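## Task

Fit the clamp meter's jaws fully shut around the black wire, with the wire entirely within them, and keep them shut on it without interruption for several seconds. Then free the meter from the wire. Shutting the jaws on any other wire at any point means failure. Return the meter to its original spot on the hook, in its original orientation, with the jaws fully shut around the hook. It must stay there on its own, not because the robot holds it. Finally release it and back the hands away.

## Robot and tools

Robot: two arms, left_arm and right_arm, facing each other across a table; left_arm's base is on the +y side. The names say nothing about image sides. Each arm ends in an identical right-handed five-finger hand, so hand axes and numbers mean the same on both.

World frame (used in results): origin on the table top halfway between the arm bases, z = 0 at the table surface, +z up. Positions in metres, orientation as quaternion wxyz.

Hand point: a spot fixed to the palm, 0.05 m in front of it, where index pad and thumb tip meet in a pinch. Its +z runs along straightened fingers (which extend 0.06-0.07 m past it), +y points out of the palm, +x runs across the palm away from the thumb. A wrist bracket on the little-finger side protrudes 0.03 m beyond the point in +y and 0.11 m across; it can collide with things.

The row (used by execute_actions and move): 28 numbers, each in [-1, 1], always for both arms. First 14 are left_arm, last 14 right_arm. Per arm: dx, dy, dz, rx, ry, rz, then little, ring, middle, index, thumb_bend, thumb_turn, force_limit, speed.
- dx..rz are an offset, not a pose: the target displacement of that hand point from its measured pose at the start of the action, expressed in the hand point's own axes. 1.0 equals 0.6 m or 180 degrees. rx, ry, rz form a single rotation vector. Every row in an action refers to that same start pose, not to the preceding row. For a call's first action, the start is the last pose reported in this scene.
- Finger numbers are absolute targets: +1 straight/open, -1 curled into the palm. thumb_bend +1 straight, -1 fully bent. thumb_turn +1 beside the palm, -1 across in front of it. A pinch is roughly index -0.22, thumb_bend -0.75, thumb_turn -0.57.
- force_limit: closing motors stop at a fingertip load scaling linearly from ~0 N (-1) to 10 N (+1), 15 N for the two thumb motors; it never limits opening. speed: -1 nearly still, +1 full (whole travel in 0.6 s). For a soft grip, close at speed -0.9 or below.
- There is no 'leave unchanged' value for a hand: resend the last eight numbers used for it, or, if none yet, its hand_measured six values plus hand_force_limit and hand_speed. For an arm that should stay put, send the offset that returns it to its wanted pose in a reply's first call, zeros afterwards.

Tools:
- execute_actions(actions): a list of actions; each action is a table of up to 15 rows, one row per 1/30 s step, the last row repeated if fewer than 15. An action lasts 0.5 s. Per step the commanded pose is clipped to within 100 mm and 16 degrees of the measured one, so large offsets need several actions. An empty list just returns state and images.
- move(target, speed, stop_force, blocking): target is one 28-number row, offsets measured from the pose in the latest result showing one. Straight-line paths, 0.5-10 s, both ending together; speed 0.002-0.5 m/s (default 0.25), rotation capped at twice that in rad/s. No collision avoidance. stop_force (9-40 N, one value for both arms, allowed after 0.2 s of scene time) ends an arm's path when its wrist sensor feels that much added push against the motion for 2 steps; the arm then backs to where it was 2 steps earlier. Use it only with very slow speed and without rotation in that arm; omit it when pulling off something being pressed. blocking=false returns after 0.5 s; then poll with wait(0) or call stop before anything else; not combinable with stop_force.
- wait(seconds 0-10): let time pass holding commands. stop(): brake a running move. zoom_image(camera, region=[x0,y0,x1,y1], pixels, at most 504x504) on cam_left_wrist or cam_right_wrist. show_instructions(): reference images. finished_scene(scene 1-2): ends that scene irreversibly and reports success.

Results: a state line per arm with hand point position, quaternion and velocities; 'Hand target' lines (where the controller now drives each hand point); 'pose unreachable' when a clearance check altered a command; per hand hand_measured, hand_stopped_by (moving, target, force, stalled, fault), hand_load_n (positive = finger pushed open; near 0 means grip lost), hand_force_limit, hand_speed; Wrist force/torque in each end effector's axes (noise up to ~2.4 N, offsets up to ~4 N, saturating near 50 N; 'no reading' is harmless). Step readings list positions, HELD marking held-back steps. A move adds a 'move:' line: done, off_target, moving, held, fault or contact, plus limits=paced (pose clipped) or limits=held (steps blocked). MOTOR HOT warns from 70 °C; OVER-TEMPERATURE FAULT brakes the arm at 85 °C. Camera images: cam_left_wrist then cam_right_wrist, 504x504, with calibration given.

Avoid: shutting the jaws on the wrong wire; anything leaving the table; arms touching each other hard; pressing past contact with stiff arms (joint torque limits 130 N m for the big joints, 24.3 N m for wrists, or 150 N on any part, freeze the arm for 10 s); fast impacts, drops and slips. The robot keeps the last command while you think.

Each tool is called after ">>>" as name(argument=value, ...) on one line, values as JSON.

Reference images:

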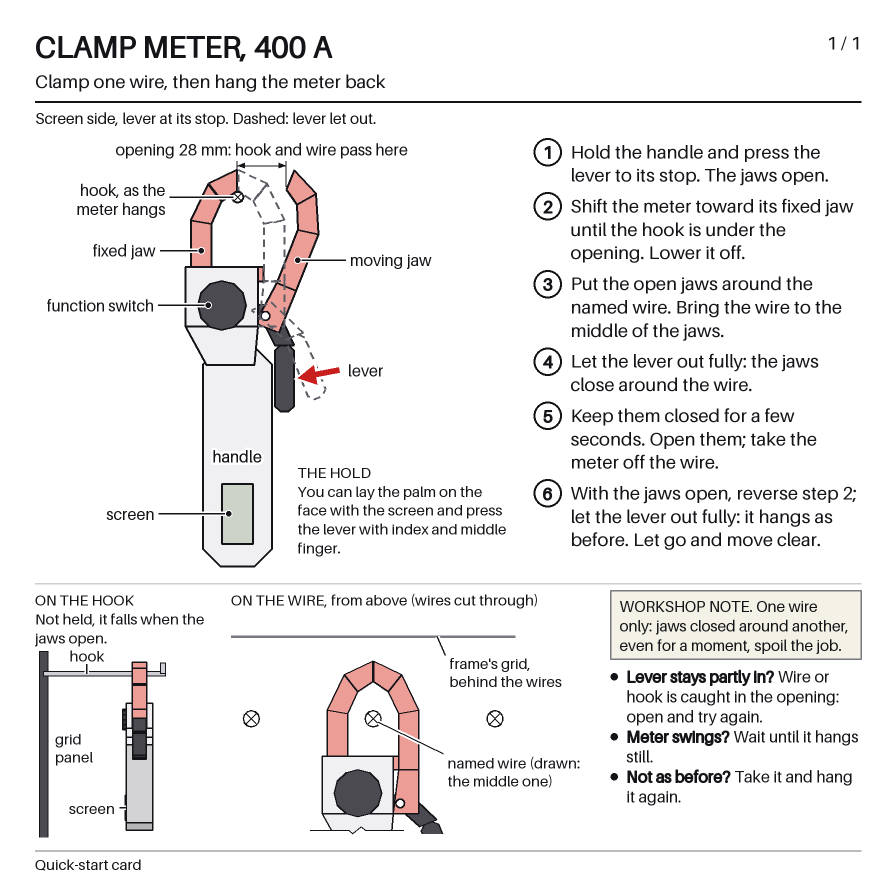

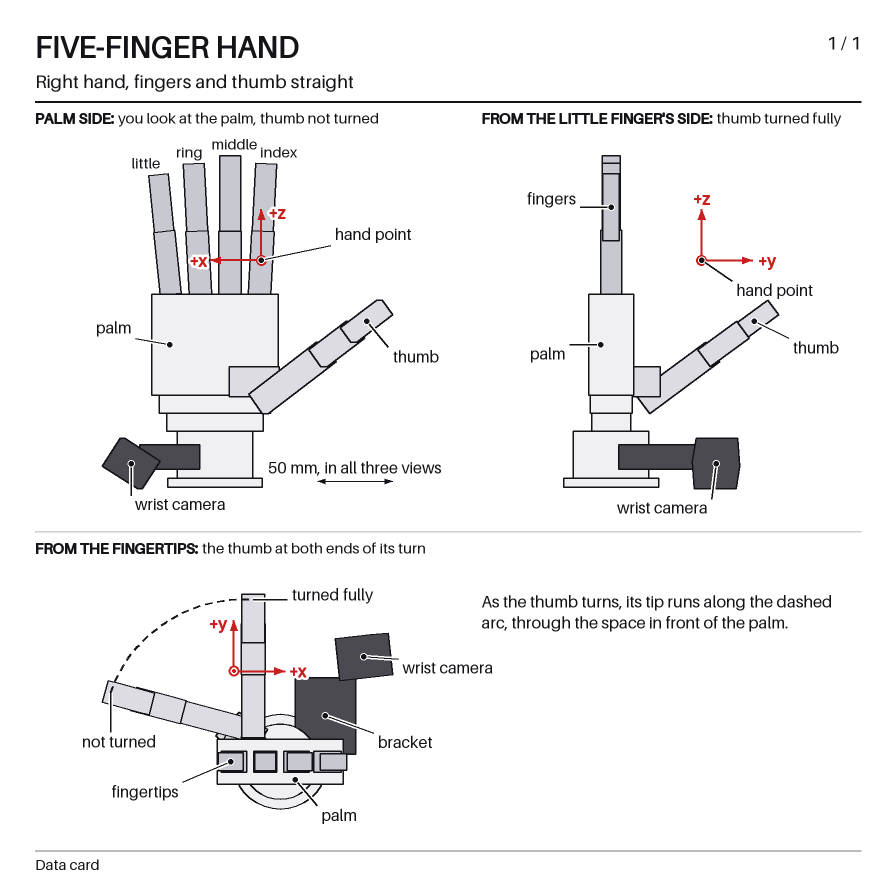

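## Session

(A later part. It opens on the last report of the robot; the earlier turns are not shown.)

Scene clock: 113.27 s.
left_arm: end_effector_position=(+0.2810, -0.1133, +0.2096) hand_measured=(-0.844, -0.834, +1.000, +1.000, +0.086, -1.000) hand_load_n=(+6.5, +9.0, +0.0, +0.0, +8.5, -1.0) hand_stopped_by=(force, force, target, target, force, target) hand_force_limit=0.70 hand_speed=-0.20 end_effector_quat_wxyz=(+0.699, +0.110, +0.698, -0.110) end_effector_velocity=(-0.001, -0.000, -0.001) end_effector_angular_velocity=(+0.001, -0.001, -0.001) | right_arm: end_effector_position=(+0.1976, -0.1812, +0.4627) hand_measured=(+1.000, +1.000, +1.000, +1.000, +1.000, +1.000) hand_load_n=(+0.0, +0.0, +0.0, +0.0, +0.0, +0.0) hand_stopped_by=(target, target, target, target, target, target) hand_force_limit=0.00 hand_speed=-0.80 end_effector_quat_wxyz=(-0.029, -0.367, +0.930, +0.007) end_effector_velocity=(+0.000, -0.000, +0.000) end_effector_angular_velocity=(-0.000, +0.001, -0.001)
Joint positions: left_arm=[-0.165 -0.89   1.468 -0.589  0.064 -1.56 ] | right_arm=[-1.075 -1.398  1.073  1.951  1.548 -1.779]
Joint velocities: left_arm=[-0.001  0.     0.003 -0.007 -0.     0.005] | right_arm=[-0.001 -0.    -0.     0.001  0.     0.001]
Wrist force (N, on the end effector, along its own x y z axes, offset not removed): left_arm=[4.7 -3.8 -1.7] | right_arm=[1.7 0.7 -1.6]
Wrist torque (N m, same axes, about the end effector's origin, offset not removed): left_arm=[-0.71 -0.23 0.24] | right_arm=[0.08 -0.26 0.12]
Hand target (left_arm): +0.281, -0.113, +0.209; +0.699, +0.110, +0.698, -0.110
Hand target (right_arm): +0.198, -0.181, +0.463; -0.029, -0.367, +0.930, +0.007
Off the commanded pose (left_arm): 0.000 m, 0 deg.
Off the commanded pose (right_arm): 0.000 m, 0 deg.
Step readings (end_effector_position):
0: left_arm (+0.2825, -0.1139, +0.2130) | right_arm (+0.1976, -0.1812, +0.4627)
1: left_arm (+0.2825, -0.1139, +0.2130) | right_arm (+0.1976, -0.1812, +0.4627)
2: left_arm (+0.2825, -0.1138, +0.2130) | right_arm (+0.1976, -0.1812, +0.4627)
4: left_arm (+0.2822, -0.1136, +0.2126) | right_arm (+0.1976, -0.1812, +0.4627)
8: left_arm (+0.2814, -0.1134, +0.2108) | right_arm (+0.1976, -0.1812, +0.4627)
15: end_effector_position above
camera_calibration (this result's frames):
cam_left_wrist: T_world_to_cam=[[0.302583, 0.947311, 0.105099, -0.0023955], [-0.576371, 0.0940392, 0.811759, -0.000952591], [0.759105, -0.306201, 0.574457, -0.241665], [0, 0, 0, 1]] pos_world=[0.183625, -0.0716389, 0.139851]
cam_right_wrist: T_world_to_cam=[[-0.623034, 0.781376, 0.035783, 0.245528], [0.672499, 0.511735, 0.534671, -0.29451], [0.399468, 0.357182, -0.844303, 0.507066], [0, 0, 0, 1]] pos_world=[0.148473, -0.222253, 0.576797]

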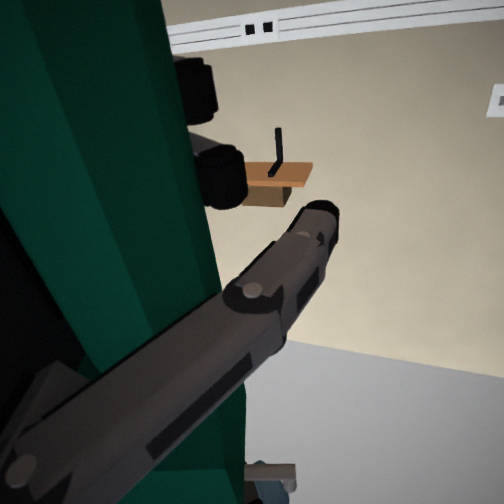

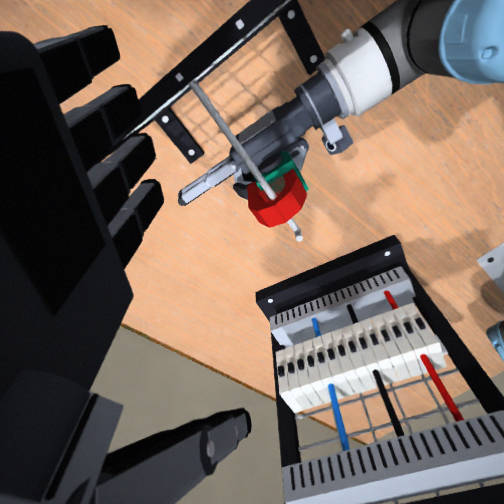

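>>> execute_actions(actions=[[[0.001,0,0,0,0,0,1,1,1,1,1,-1,0.7,-0.7,0,0,0,0,0,0,1,1,1,1,1,1,0,-0.8],[0.001,0,0,0,0,0,1,1,1,1,1,-1,0.7,-0.7,0,0,0,0,0,0,1,1,1,1,1,1,0,-0.8],[0.001,0,0,0,0,0,1,1,1,1,1,-1,0.7,-0.7,0,0,0,0,0,0,1,1,1,1,1,1,0,-0.8],[0.001,0,0,0,0,0,1,1,1,1,1,-1,0.7,-0.7,0,0,0,0,0,0,1,1,1,1,1,1,0,-0.8],[0.001,0,0,0,0,0,1,1,1,1,1,-1,0.7,-0.7,0,0,0,0,0,0,1,1,1,1,1,1,0,-0.8],[0.001,0,0,0,0,0,1,1,1,1,1,-1,0.7,-0.7,0,0,0,0,0,0,1,1,1,1,1,1,0,-0.8],[0.001,0,0,0,0,0,1,1,1,1,1,-1,0.7,-0.7,0,0,0,0,0,0,1,1,1,1,1,1,0,-0.8],[0.001,0,0,0,0,0,1,1,1,1,1,-1,0.7,-0.7,0,0,0,0,0,0,1,1,1,1,1,1,0,-0.8],[0.001,0,0,0,0,0,1,1,1,1,1,-1,0.7,-0.7,0,0,0,0,0,0,1,1,1,1,1,1,0,-0.8],[0.001,0,0,0,0,0,1,1,1,1,1,-1,0.7,0.3,0,0,0,0,0,0,1,1,1,1,1,1,0,-0.8]],[[0,-0.004,0,0,0,0,1,1,1,1,1,-1,0.7,0.5,0,0,0,0,0,0,1,1,1,1,1,1,0,-0.8]]])

>>> zoom_image(camera="cam_right_wrist", region=[200, 110, 340, 250])

Scene clock: 115.03 s.
left_arm: end_effector_position=(+0.2802, -0.1156, +0.2090) hand_measured=(+0.864, +0.872, +1.000, +1.000, +1.000, -1.000) hand_load_n=(+0.0, +0.5, +0.0, +0.0, +0.0, +0.0) hand_stopped_by=(moving, moving, target, target, target, target) hand_force_limit=0.70 hand_speed=0.50 end_effector_quat_wxyz=(+0.699, +0.110, +0.698, -0.110) end_effector_velocity=(-0.000, +0.000, -0.000) end_effector_angular_velocity=(-0.002, +0.001, +0.001) | right_arm: end_effector_position=(+0.1976, -0.1812, +0.4627) hand_measured=(+1.000, +1.000, +1.000, +1.000, +1.000, +1.000) hand_load_n=(+0.0, +0.0, +0.0, +0.0, +0.0, +0.0) hand_stopped_by=(target, target, target, target, target, target) hand_force_limit=0.00 hand_speed=-0.80 end_effector_quat_wxyz=(-0.029, -0.367, +0.930, +0.007) end_effector_velocity=(-0.000, +0.000, +0.000) end_effector_angular_velocity=(+0.000, +0.000, -0.001)
Joint positions: left_arm=[-0.165 -0.885  1.461 -0.588  0.063 -1.559] | right_arm=[-1.075 -1.398  1.073  1.951  1.548 -1.779]
Joint velocities: left_arm=[-0.     0.001 -0.002  0.003 -0.001 -0.004] | right_arm=[ 0.    -0.     0.     0.    -0.     0.001]
Wrist force (N, on the end effector, along its own x y z axes, offset not removed): left_arm=[-0.7 0.8 -0.5] | right_arm=[3.0 0.2 0.8]
Wrist torque (N m, same axes, about the end effector's origin, offset not removed): left_arm=[0.09 0.28 0.03] | right_arm=[-0.19 -0.27 0.07]
Hand target (left_arm): +0.280, -0.116, +0.209; +0.699, +0.110, +0.698, -0.110
Hand target (right_arm): +0.198, -0.181, +0.463; -0.029, -0.367, +0.930, +0.007
Off the commanded pose (left_arm): 0.000 m, 0 deg.
Off the commanded pose (right_arm): 0.000 m, 0 deg.
Step readings (end_effector_position; steps 1 to 15: 1st action; 16 to 30: 2nd action):
0: left_arm (+0.2809, -0.1133, +0.2094) | right_arm (+0.1976, -0.1812, +0.4627)
1: left_arm (+0.2809, -0.1133, +0.2094) | right_arm (+0.1976, -0.1812, +0.4627)
2: left_arm (+0.2809, -0.1133, +0.2094) | right_arm (+0.1976, -0.1812, +0.4627)
4: left_arm (+0.2809, -0.1133, +0.2092) | right_arm (+0.1976, -0.1812, +0.4627)
8: left_arm (+0.2809, -0.1133, +0.2091) | right_arm (+0.1976, -0.1812, +0.4627)
15: left_arm (+0.2809, -0.1133, +0.2090) | right_arm (+0.1976, -0.1812, +0.4627)
16: left_arm (+0.2809, -0.1133, +0.2089) | right_arm (+0.1976, -0.1812, +0.4627)
17: left_arm (+0.2808, -0.1136, +0.2089) | right_arm (+0.1976, -0.1812, +0.4627)
19: left_arm (+0.2806, -0.1145, +0.2089) | right_arm (+0.1976, -0.1812, +0.4627)
23: left_arm (+0.2804, -0.1153, +0.2089) | right_arm (+0.1976, -0.1812, +0.4627)
30: end_effector_position above
camera_calibration (this result's frames):
cam_left_wrist: T_world_to_cam=[[0.302594, 0.947291, 0.105247, 0.0000033057], [-0.576467, 0.0939587, 0.8117, -0.000679921], [0.759028, -0.306287, 0.574513, -0.241422], [0, 0, 0, 1]] pos_world=[0.182853, -0.0738837, 0.139252]
cam_right_wrist: T_world_to_cam=[[-0.623034, 0.781376, 0.035783, 0.245528], [0.672499, 0.511735, 0.534671, -0.29451], [0.399468, 0.357182, -0.844302, 0.507066], [0, 0, 0, 1]] pos_world=[0.148473, -0.222253, 0.576797]

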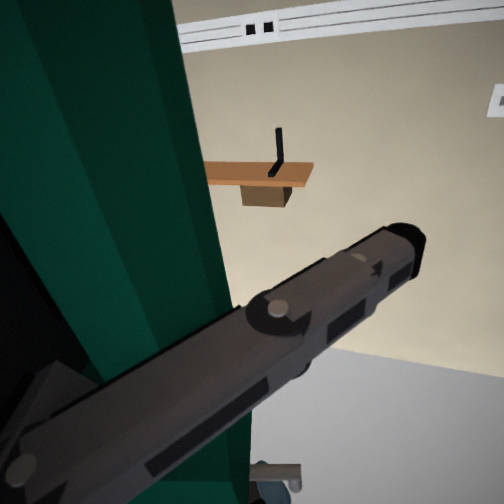

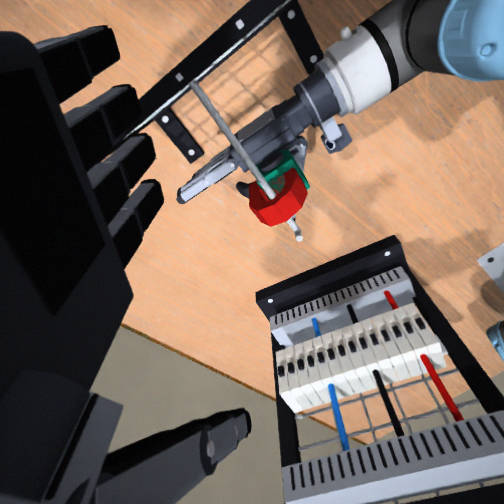

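Region (200, 110, 340, 250) of cam_right_wrist's 504x504 image, scaled by 3.600, with more detail than that image has.

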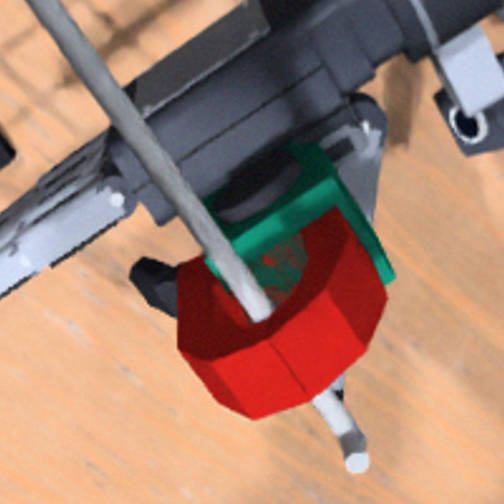

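>>> move(target=[0,-0.0285,-0.3066,0.1556,0,0,1,1,1,1,1,-1,0.7,0.5,0,0,0,0,0,0,1,1,1,1,1,1,0,-0.8], speed=0.2)

>>> zoom_image(camera="cam_right_wrist", region=[230, 160, 320, 250])

Scene clock: 118.40 s.
left_arm: end_effector_position=(+0.1006, -0.0751, +0.2089) hand_measured=(+1.000, +1.000, +1.000, +1.000, +1.000, -1.000) hand_load_n=(+0.0, +0.0, +0.0, +0.0, +0.0, +0.0) hand_stopped_by=(target, target, target, target, target, target) hand_force_limit=0.70 hand_speed=0.50 end_effector_quat_wxyz=(+0.651, +0.276, +0.651, -0.275) end_effector_velocity=(-0.002, +0.001, -0.000) end_effector_angular_velocity=(-0.003, -0.004, -0.005) | right_arm: end_effector_position=(+0.1976, -0.1812, +0.4627) hand_measured=(+1.000, +1.000, +1.000, +1.000, +1.000, +1.000) hand_load_n=(+0.0, +0.0, +0.0, +0.0, +0.0, +0.0) hand_stopped_by=(target, target, target, target, target, target) hand_force_limit=0.00 hand_speed=-0.80 end_effector_quat_wxyz=(-0.029, -0.367, +0.930, +0.007) end_effector_velocity=(-0.000, +0.000, -0.000) end_effector_angular_velocity=(-0.001, -0.001, +0.002)
Joint positions: left_arm=[-0.532 -1.136  1.897 -0.763  0.184 -1.567] | right_arm=[-1.075 -1.398  1.073  1.951  1.548 -1.779]
Joint velocities: left_arm=[-0.004 -0.004  0.012 -0.034  0.001  0.026] | right_arm=[ 0.002 -0.     0.    -0.     0.001  0.   ]
Wrist force (N, on the end effector, along its own x y z axes, offset not removed): left_arm=[-2.8 -3.0 -4.4] | right_arm=[0.7 2.7 -2.7]
Wrist torque (N m, same axes, about the end effector's origin, offset not removed): left_arm=[-0.43 0.65 -0.09] | right_arm=[0.51 0.15 0.17]
Hand target (left_arm): +0.100, -0.075, +0.209; +0.652, +0.276, +0.651, -0.276
Hand target (right_arm): +0.198, -0.181, +0.463; -0.029, -0.367, +0.930, +0.007
Off the commanded pose (left_arm): 0.001 m, 0 deg.
Off the commanded pose (right_arm): 0.000 m, 0 deg.
move: done
camera_calibration (this result's frames):
cam_left_wrist: T_world_to_cam=[[0.711551, 0.694618, 0.105838, -0.0442141], [-0.465229, 0.352875, 0.811814, -0.0997607], [0.526552, -0.626886, 0.574245, -0.0932958], [0, 0, 0, 1]] pos_world=[0.0341742, 0.00742913, 0.139241]
cam_right_wrist: T_world_to_cam=[[-0.623034, 0.781376, 0.035783, 0.245528], [0.672499, 0.511735, 0.534671, -0.29451], [0.399468, 0.357182, -0.844303, 0.507066], [0, 0, 0, 1]] pos_world=[0.148473, -0.222253, 0.576797]

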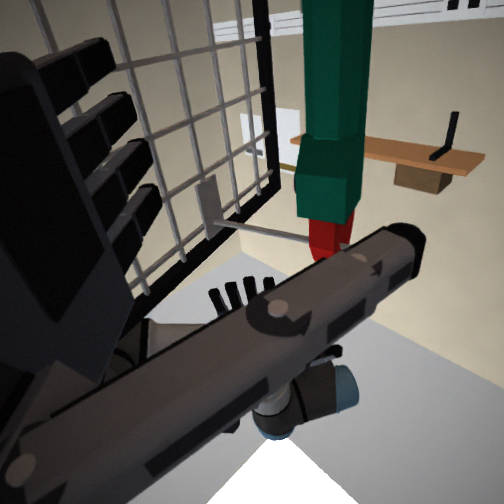

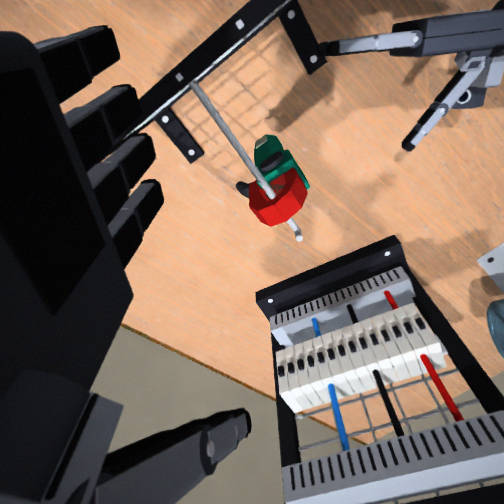

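Region (230, 160, 320, 250) of cam_right_wrist's 504x504 image, scaled by 5.600, with more detail than that image has.

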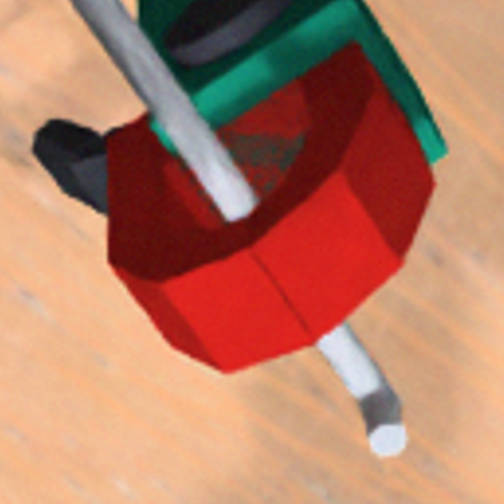

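>>> move(target=[-0.05,0,-0.17,0.078,0,0,1,1,1,1,1,-1,0.7,0.5,0.2,0,-0.03,0,0,0,1,1,1,1,1,1,0,-0.8], speed=0.25)

Scene clock: 120.03 s.
left_arm: end_effector_position=(+0.0301, -0.0021, +0.2388) hand_measured=(+1.000, +1.000, +1.000, +1.000, +1.000, -1.000) hand_load_n=(+0.0, +0.0, +0.0, +0.0, +0.0, +0.0) hand_stopped_by=(target, target, target, target, target, target) hand_force_limit=0.70 hand_speed=0.50 end_effector_quat_wxyz=(+0.613, +0.353, +0.612, -0.353) end_effector_velocity=(-0.002, +0.002, +0.001) end_effector_angular_velocity=(-0.002, -0.001, -0.004) | right_arm: end_effector_position=(+0.1115, -0.2629, +0.4867) hand_measured=(+1.000, +1.000, +1.000, +1.000, +1.000, +1.000) hand_load_n=(+0.0, +0.0, +0.0, +0.0, +0.0, +0.0) hand_stopped_by=(target, target, target, target, target, target) hand_force_limit=0.00 hand_speed=-0.80 end_effector_quat_wxyz=(-0.029, -0.367, +0.930, +0.007) end_effector_velocity=(-0.002, -0.002, +0.001) end_effector_angular_velocity=(+0.001, +0.000, +0.002)
Joint positions: left_arm=[-0.788 -1.387  2.156 -0.773  0.173 -1.566] | right_arm=[-1.189 -1.687  1.307  2.008  1.554 -1.893]
Joint velocities: left_arm=[-0.007 -0.006  0.006 -0.01  -0.003  0.009] | right_arm=[-0.005 -0.006  0.004  0.002 -0.001 -0.007]
Wrist force (N, on the end effector, along its own x y z axes, offset not removed): left_arm=[-2.2 -0.8 -1.9] | right_arm=[-2.2 0.4 0.0]
Wrist torque (N m, same axes, about the end effector's origin, offset not removed): left_arm=[0.06 0.62 -0.08] | right_arm=[0.07 0.34 -0.01]
Hand target (left_arm): +0.030, -0.002, +0.239; +0.613, +0.353, +0.612, -0.353
Hand target (right_arm): +0.111, -0.263, +0.487; -0.029, -0.367, +0.930, +0.007
Off the commanded pose (left_arm): 0.001 m, 0 deg.
Off the commanded pose (right_arm): 0.000 m, 0 deg.
move: done
camera_calibration (this result's frames):
cam_left_wrist: T_world_to_cam=[[0.858585, 0.50156, 0.106153, -0.0527962], [-0.366167, 0.45502, 0.811713, -0.18538], [0.358821, -0.735795, 0.574329, -0.0227567], [0, 0, 0, 1]] pos_world=[-0.0143846, 0.094088, 0.16915]
cam_right_wrist: T_world_to_cam=[[-0.623023, 0.781389, 0.0356837, 0.254914], [0.672511, 0.511798, 0.534595, -0.207457], [0.399464, 0.357063, -0.844355, 0.590874], [0, 0, 0, 1]] pos_world=[0.062302, -0.30399, 0.600717]

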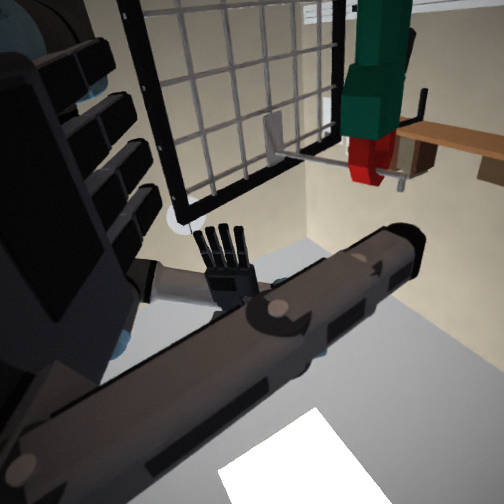

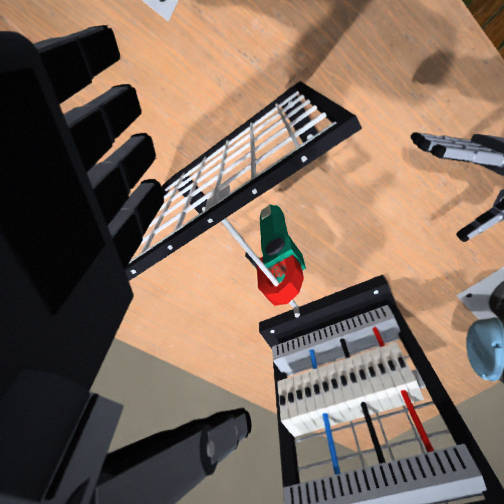

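>>> wait(seconds=2)

>>> finished_scene(scene=1)

Scene clock: 122.13 s.
left_arm: end_effector_position=(+0.0299, -0.0019, +0.2389) hand_measured=(+1.000, +1.000, +1.000, +1.000, +1.000, -1.000) hand_load_n=(+0.0, +0.0, +0.0, +0.0, +0.0, +0.0) hand_stopped_by=(target, target, target, target, target, target) hand_force_limit=0.70 hand_speed=0.50 end_effector_quat_wxyz=(+0.613, +0.353, +0.612, -0.353) end_effector_velocity=(-0.000, -0.000, +0.000) end_effector_angular_velocity=(-0.000, +0.001, -0.001) | right_arm: end_effector_position=(+0.1113, -0.2631, +0.4867) hand_measured=(+1.000, +1.000, +1.000, +1.000, +1.000, +1.000) hand_load_n=(+0.0, +0.0, +0.0, +0.0, +0.0, +0.0) hand_stopped_by=(target, target, target, target, target, target) hand_force_limit=0.00 hand_speed=-0.80 end_effector_quat_wxyz=(-0.029, -0.367, +0.930, +0.007) end_effector_velocity=(-0.000, +0.000, +0.000) end_effector_angular_velocity=(+0.001, -0.001, -0.000)
Joint positions: left_arm=[-0.788 -1.387  2.157 -0.774  0.173 -1.565] | right_arm=[-1.19  -1.688  1.307  2.008  1.554 -1.893]
Joint velocities: left_arm=[-0.    -0.    -0.001 -0.     0.    -0.   ] | right_arm=[ 0.001 -0.001 -0.    -0.    -0.001  0.001]
Wrist force (N, on the end effector, along its own x y z axes, offset not removed): left_arm=[-6.5 2.1 -3.9] | right_arm=[-0.1 3.0 -2.5]
Wrist torque (N m, same axes, about the end effector's origin, offset not removed): left_arm=[0.17 1.00 -0.45] | right_arm=[0.68 0.06 0.18]
Hand target (left_arm): +0.030, -0.002, +0.239; +0.613, +0.353, +0.612, -0.353
Hand target (right_arm): +0.111, -0.263, +0.487; -0.029, -0.367, +0.930, +0.007
Off the commanded pose (left_arm): 0.000 m, 0 deg.
Off the commanded pose (right_arm): 0.000 m, 0 deg.
wait: 2.00 s; at rest by 0.07 s
camera_calibration (this result's frames):
cam_left_wrist: T_world_to_cam=[[0.858761, 0.501258, 0.106161, -0.0527733], [-0.366081, 0.455285, 0.811603, -0.185579], [0.358489, -0.735837, 0.574482, -0.0226236], [0, 0, 0, 1]] pos_world=[-0.0145072, 0.0942973, 0.169216]
cam_right_wrist: T_world_to_cam=[[-0.623031, 0.781377, 0.0358066, 0.254922], [0.672519, 0.511733, 0.534647, -0.207345], [0.399437, 0.357182, -0.844317, 0.591049], [0, 0, 0, 1]] pos_world=[0.0621807, -0.304197, 0.600761]

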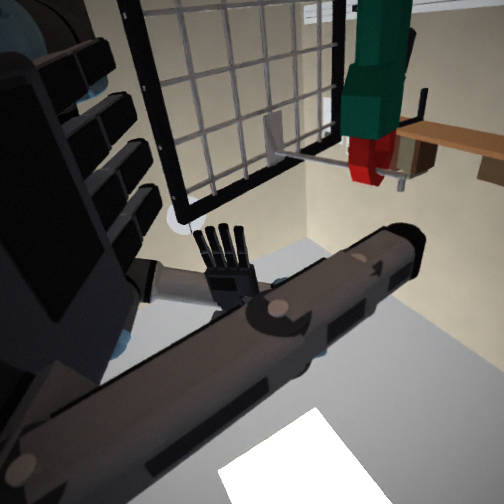

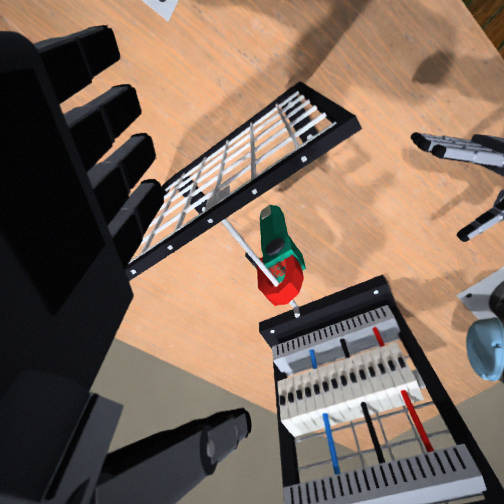

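The scene is finished: the task was done.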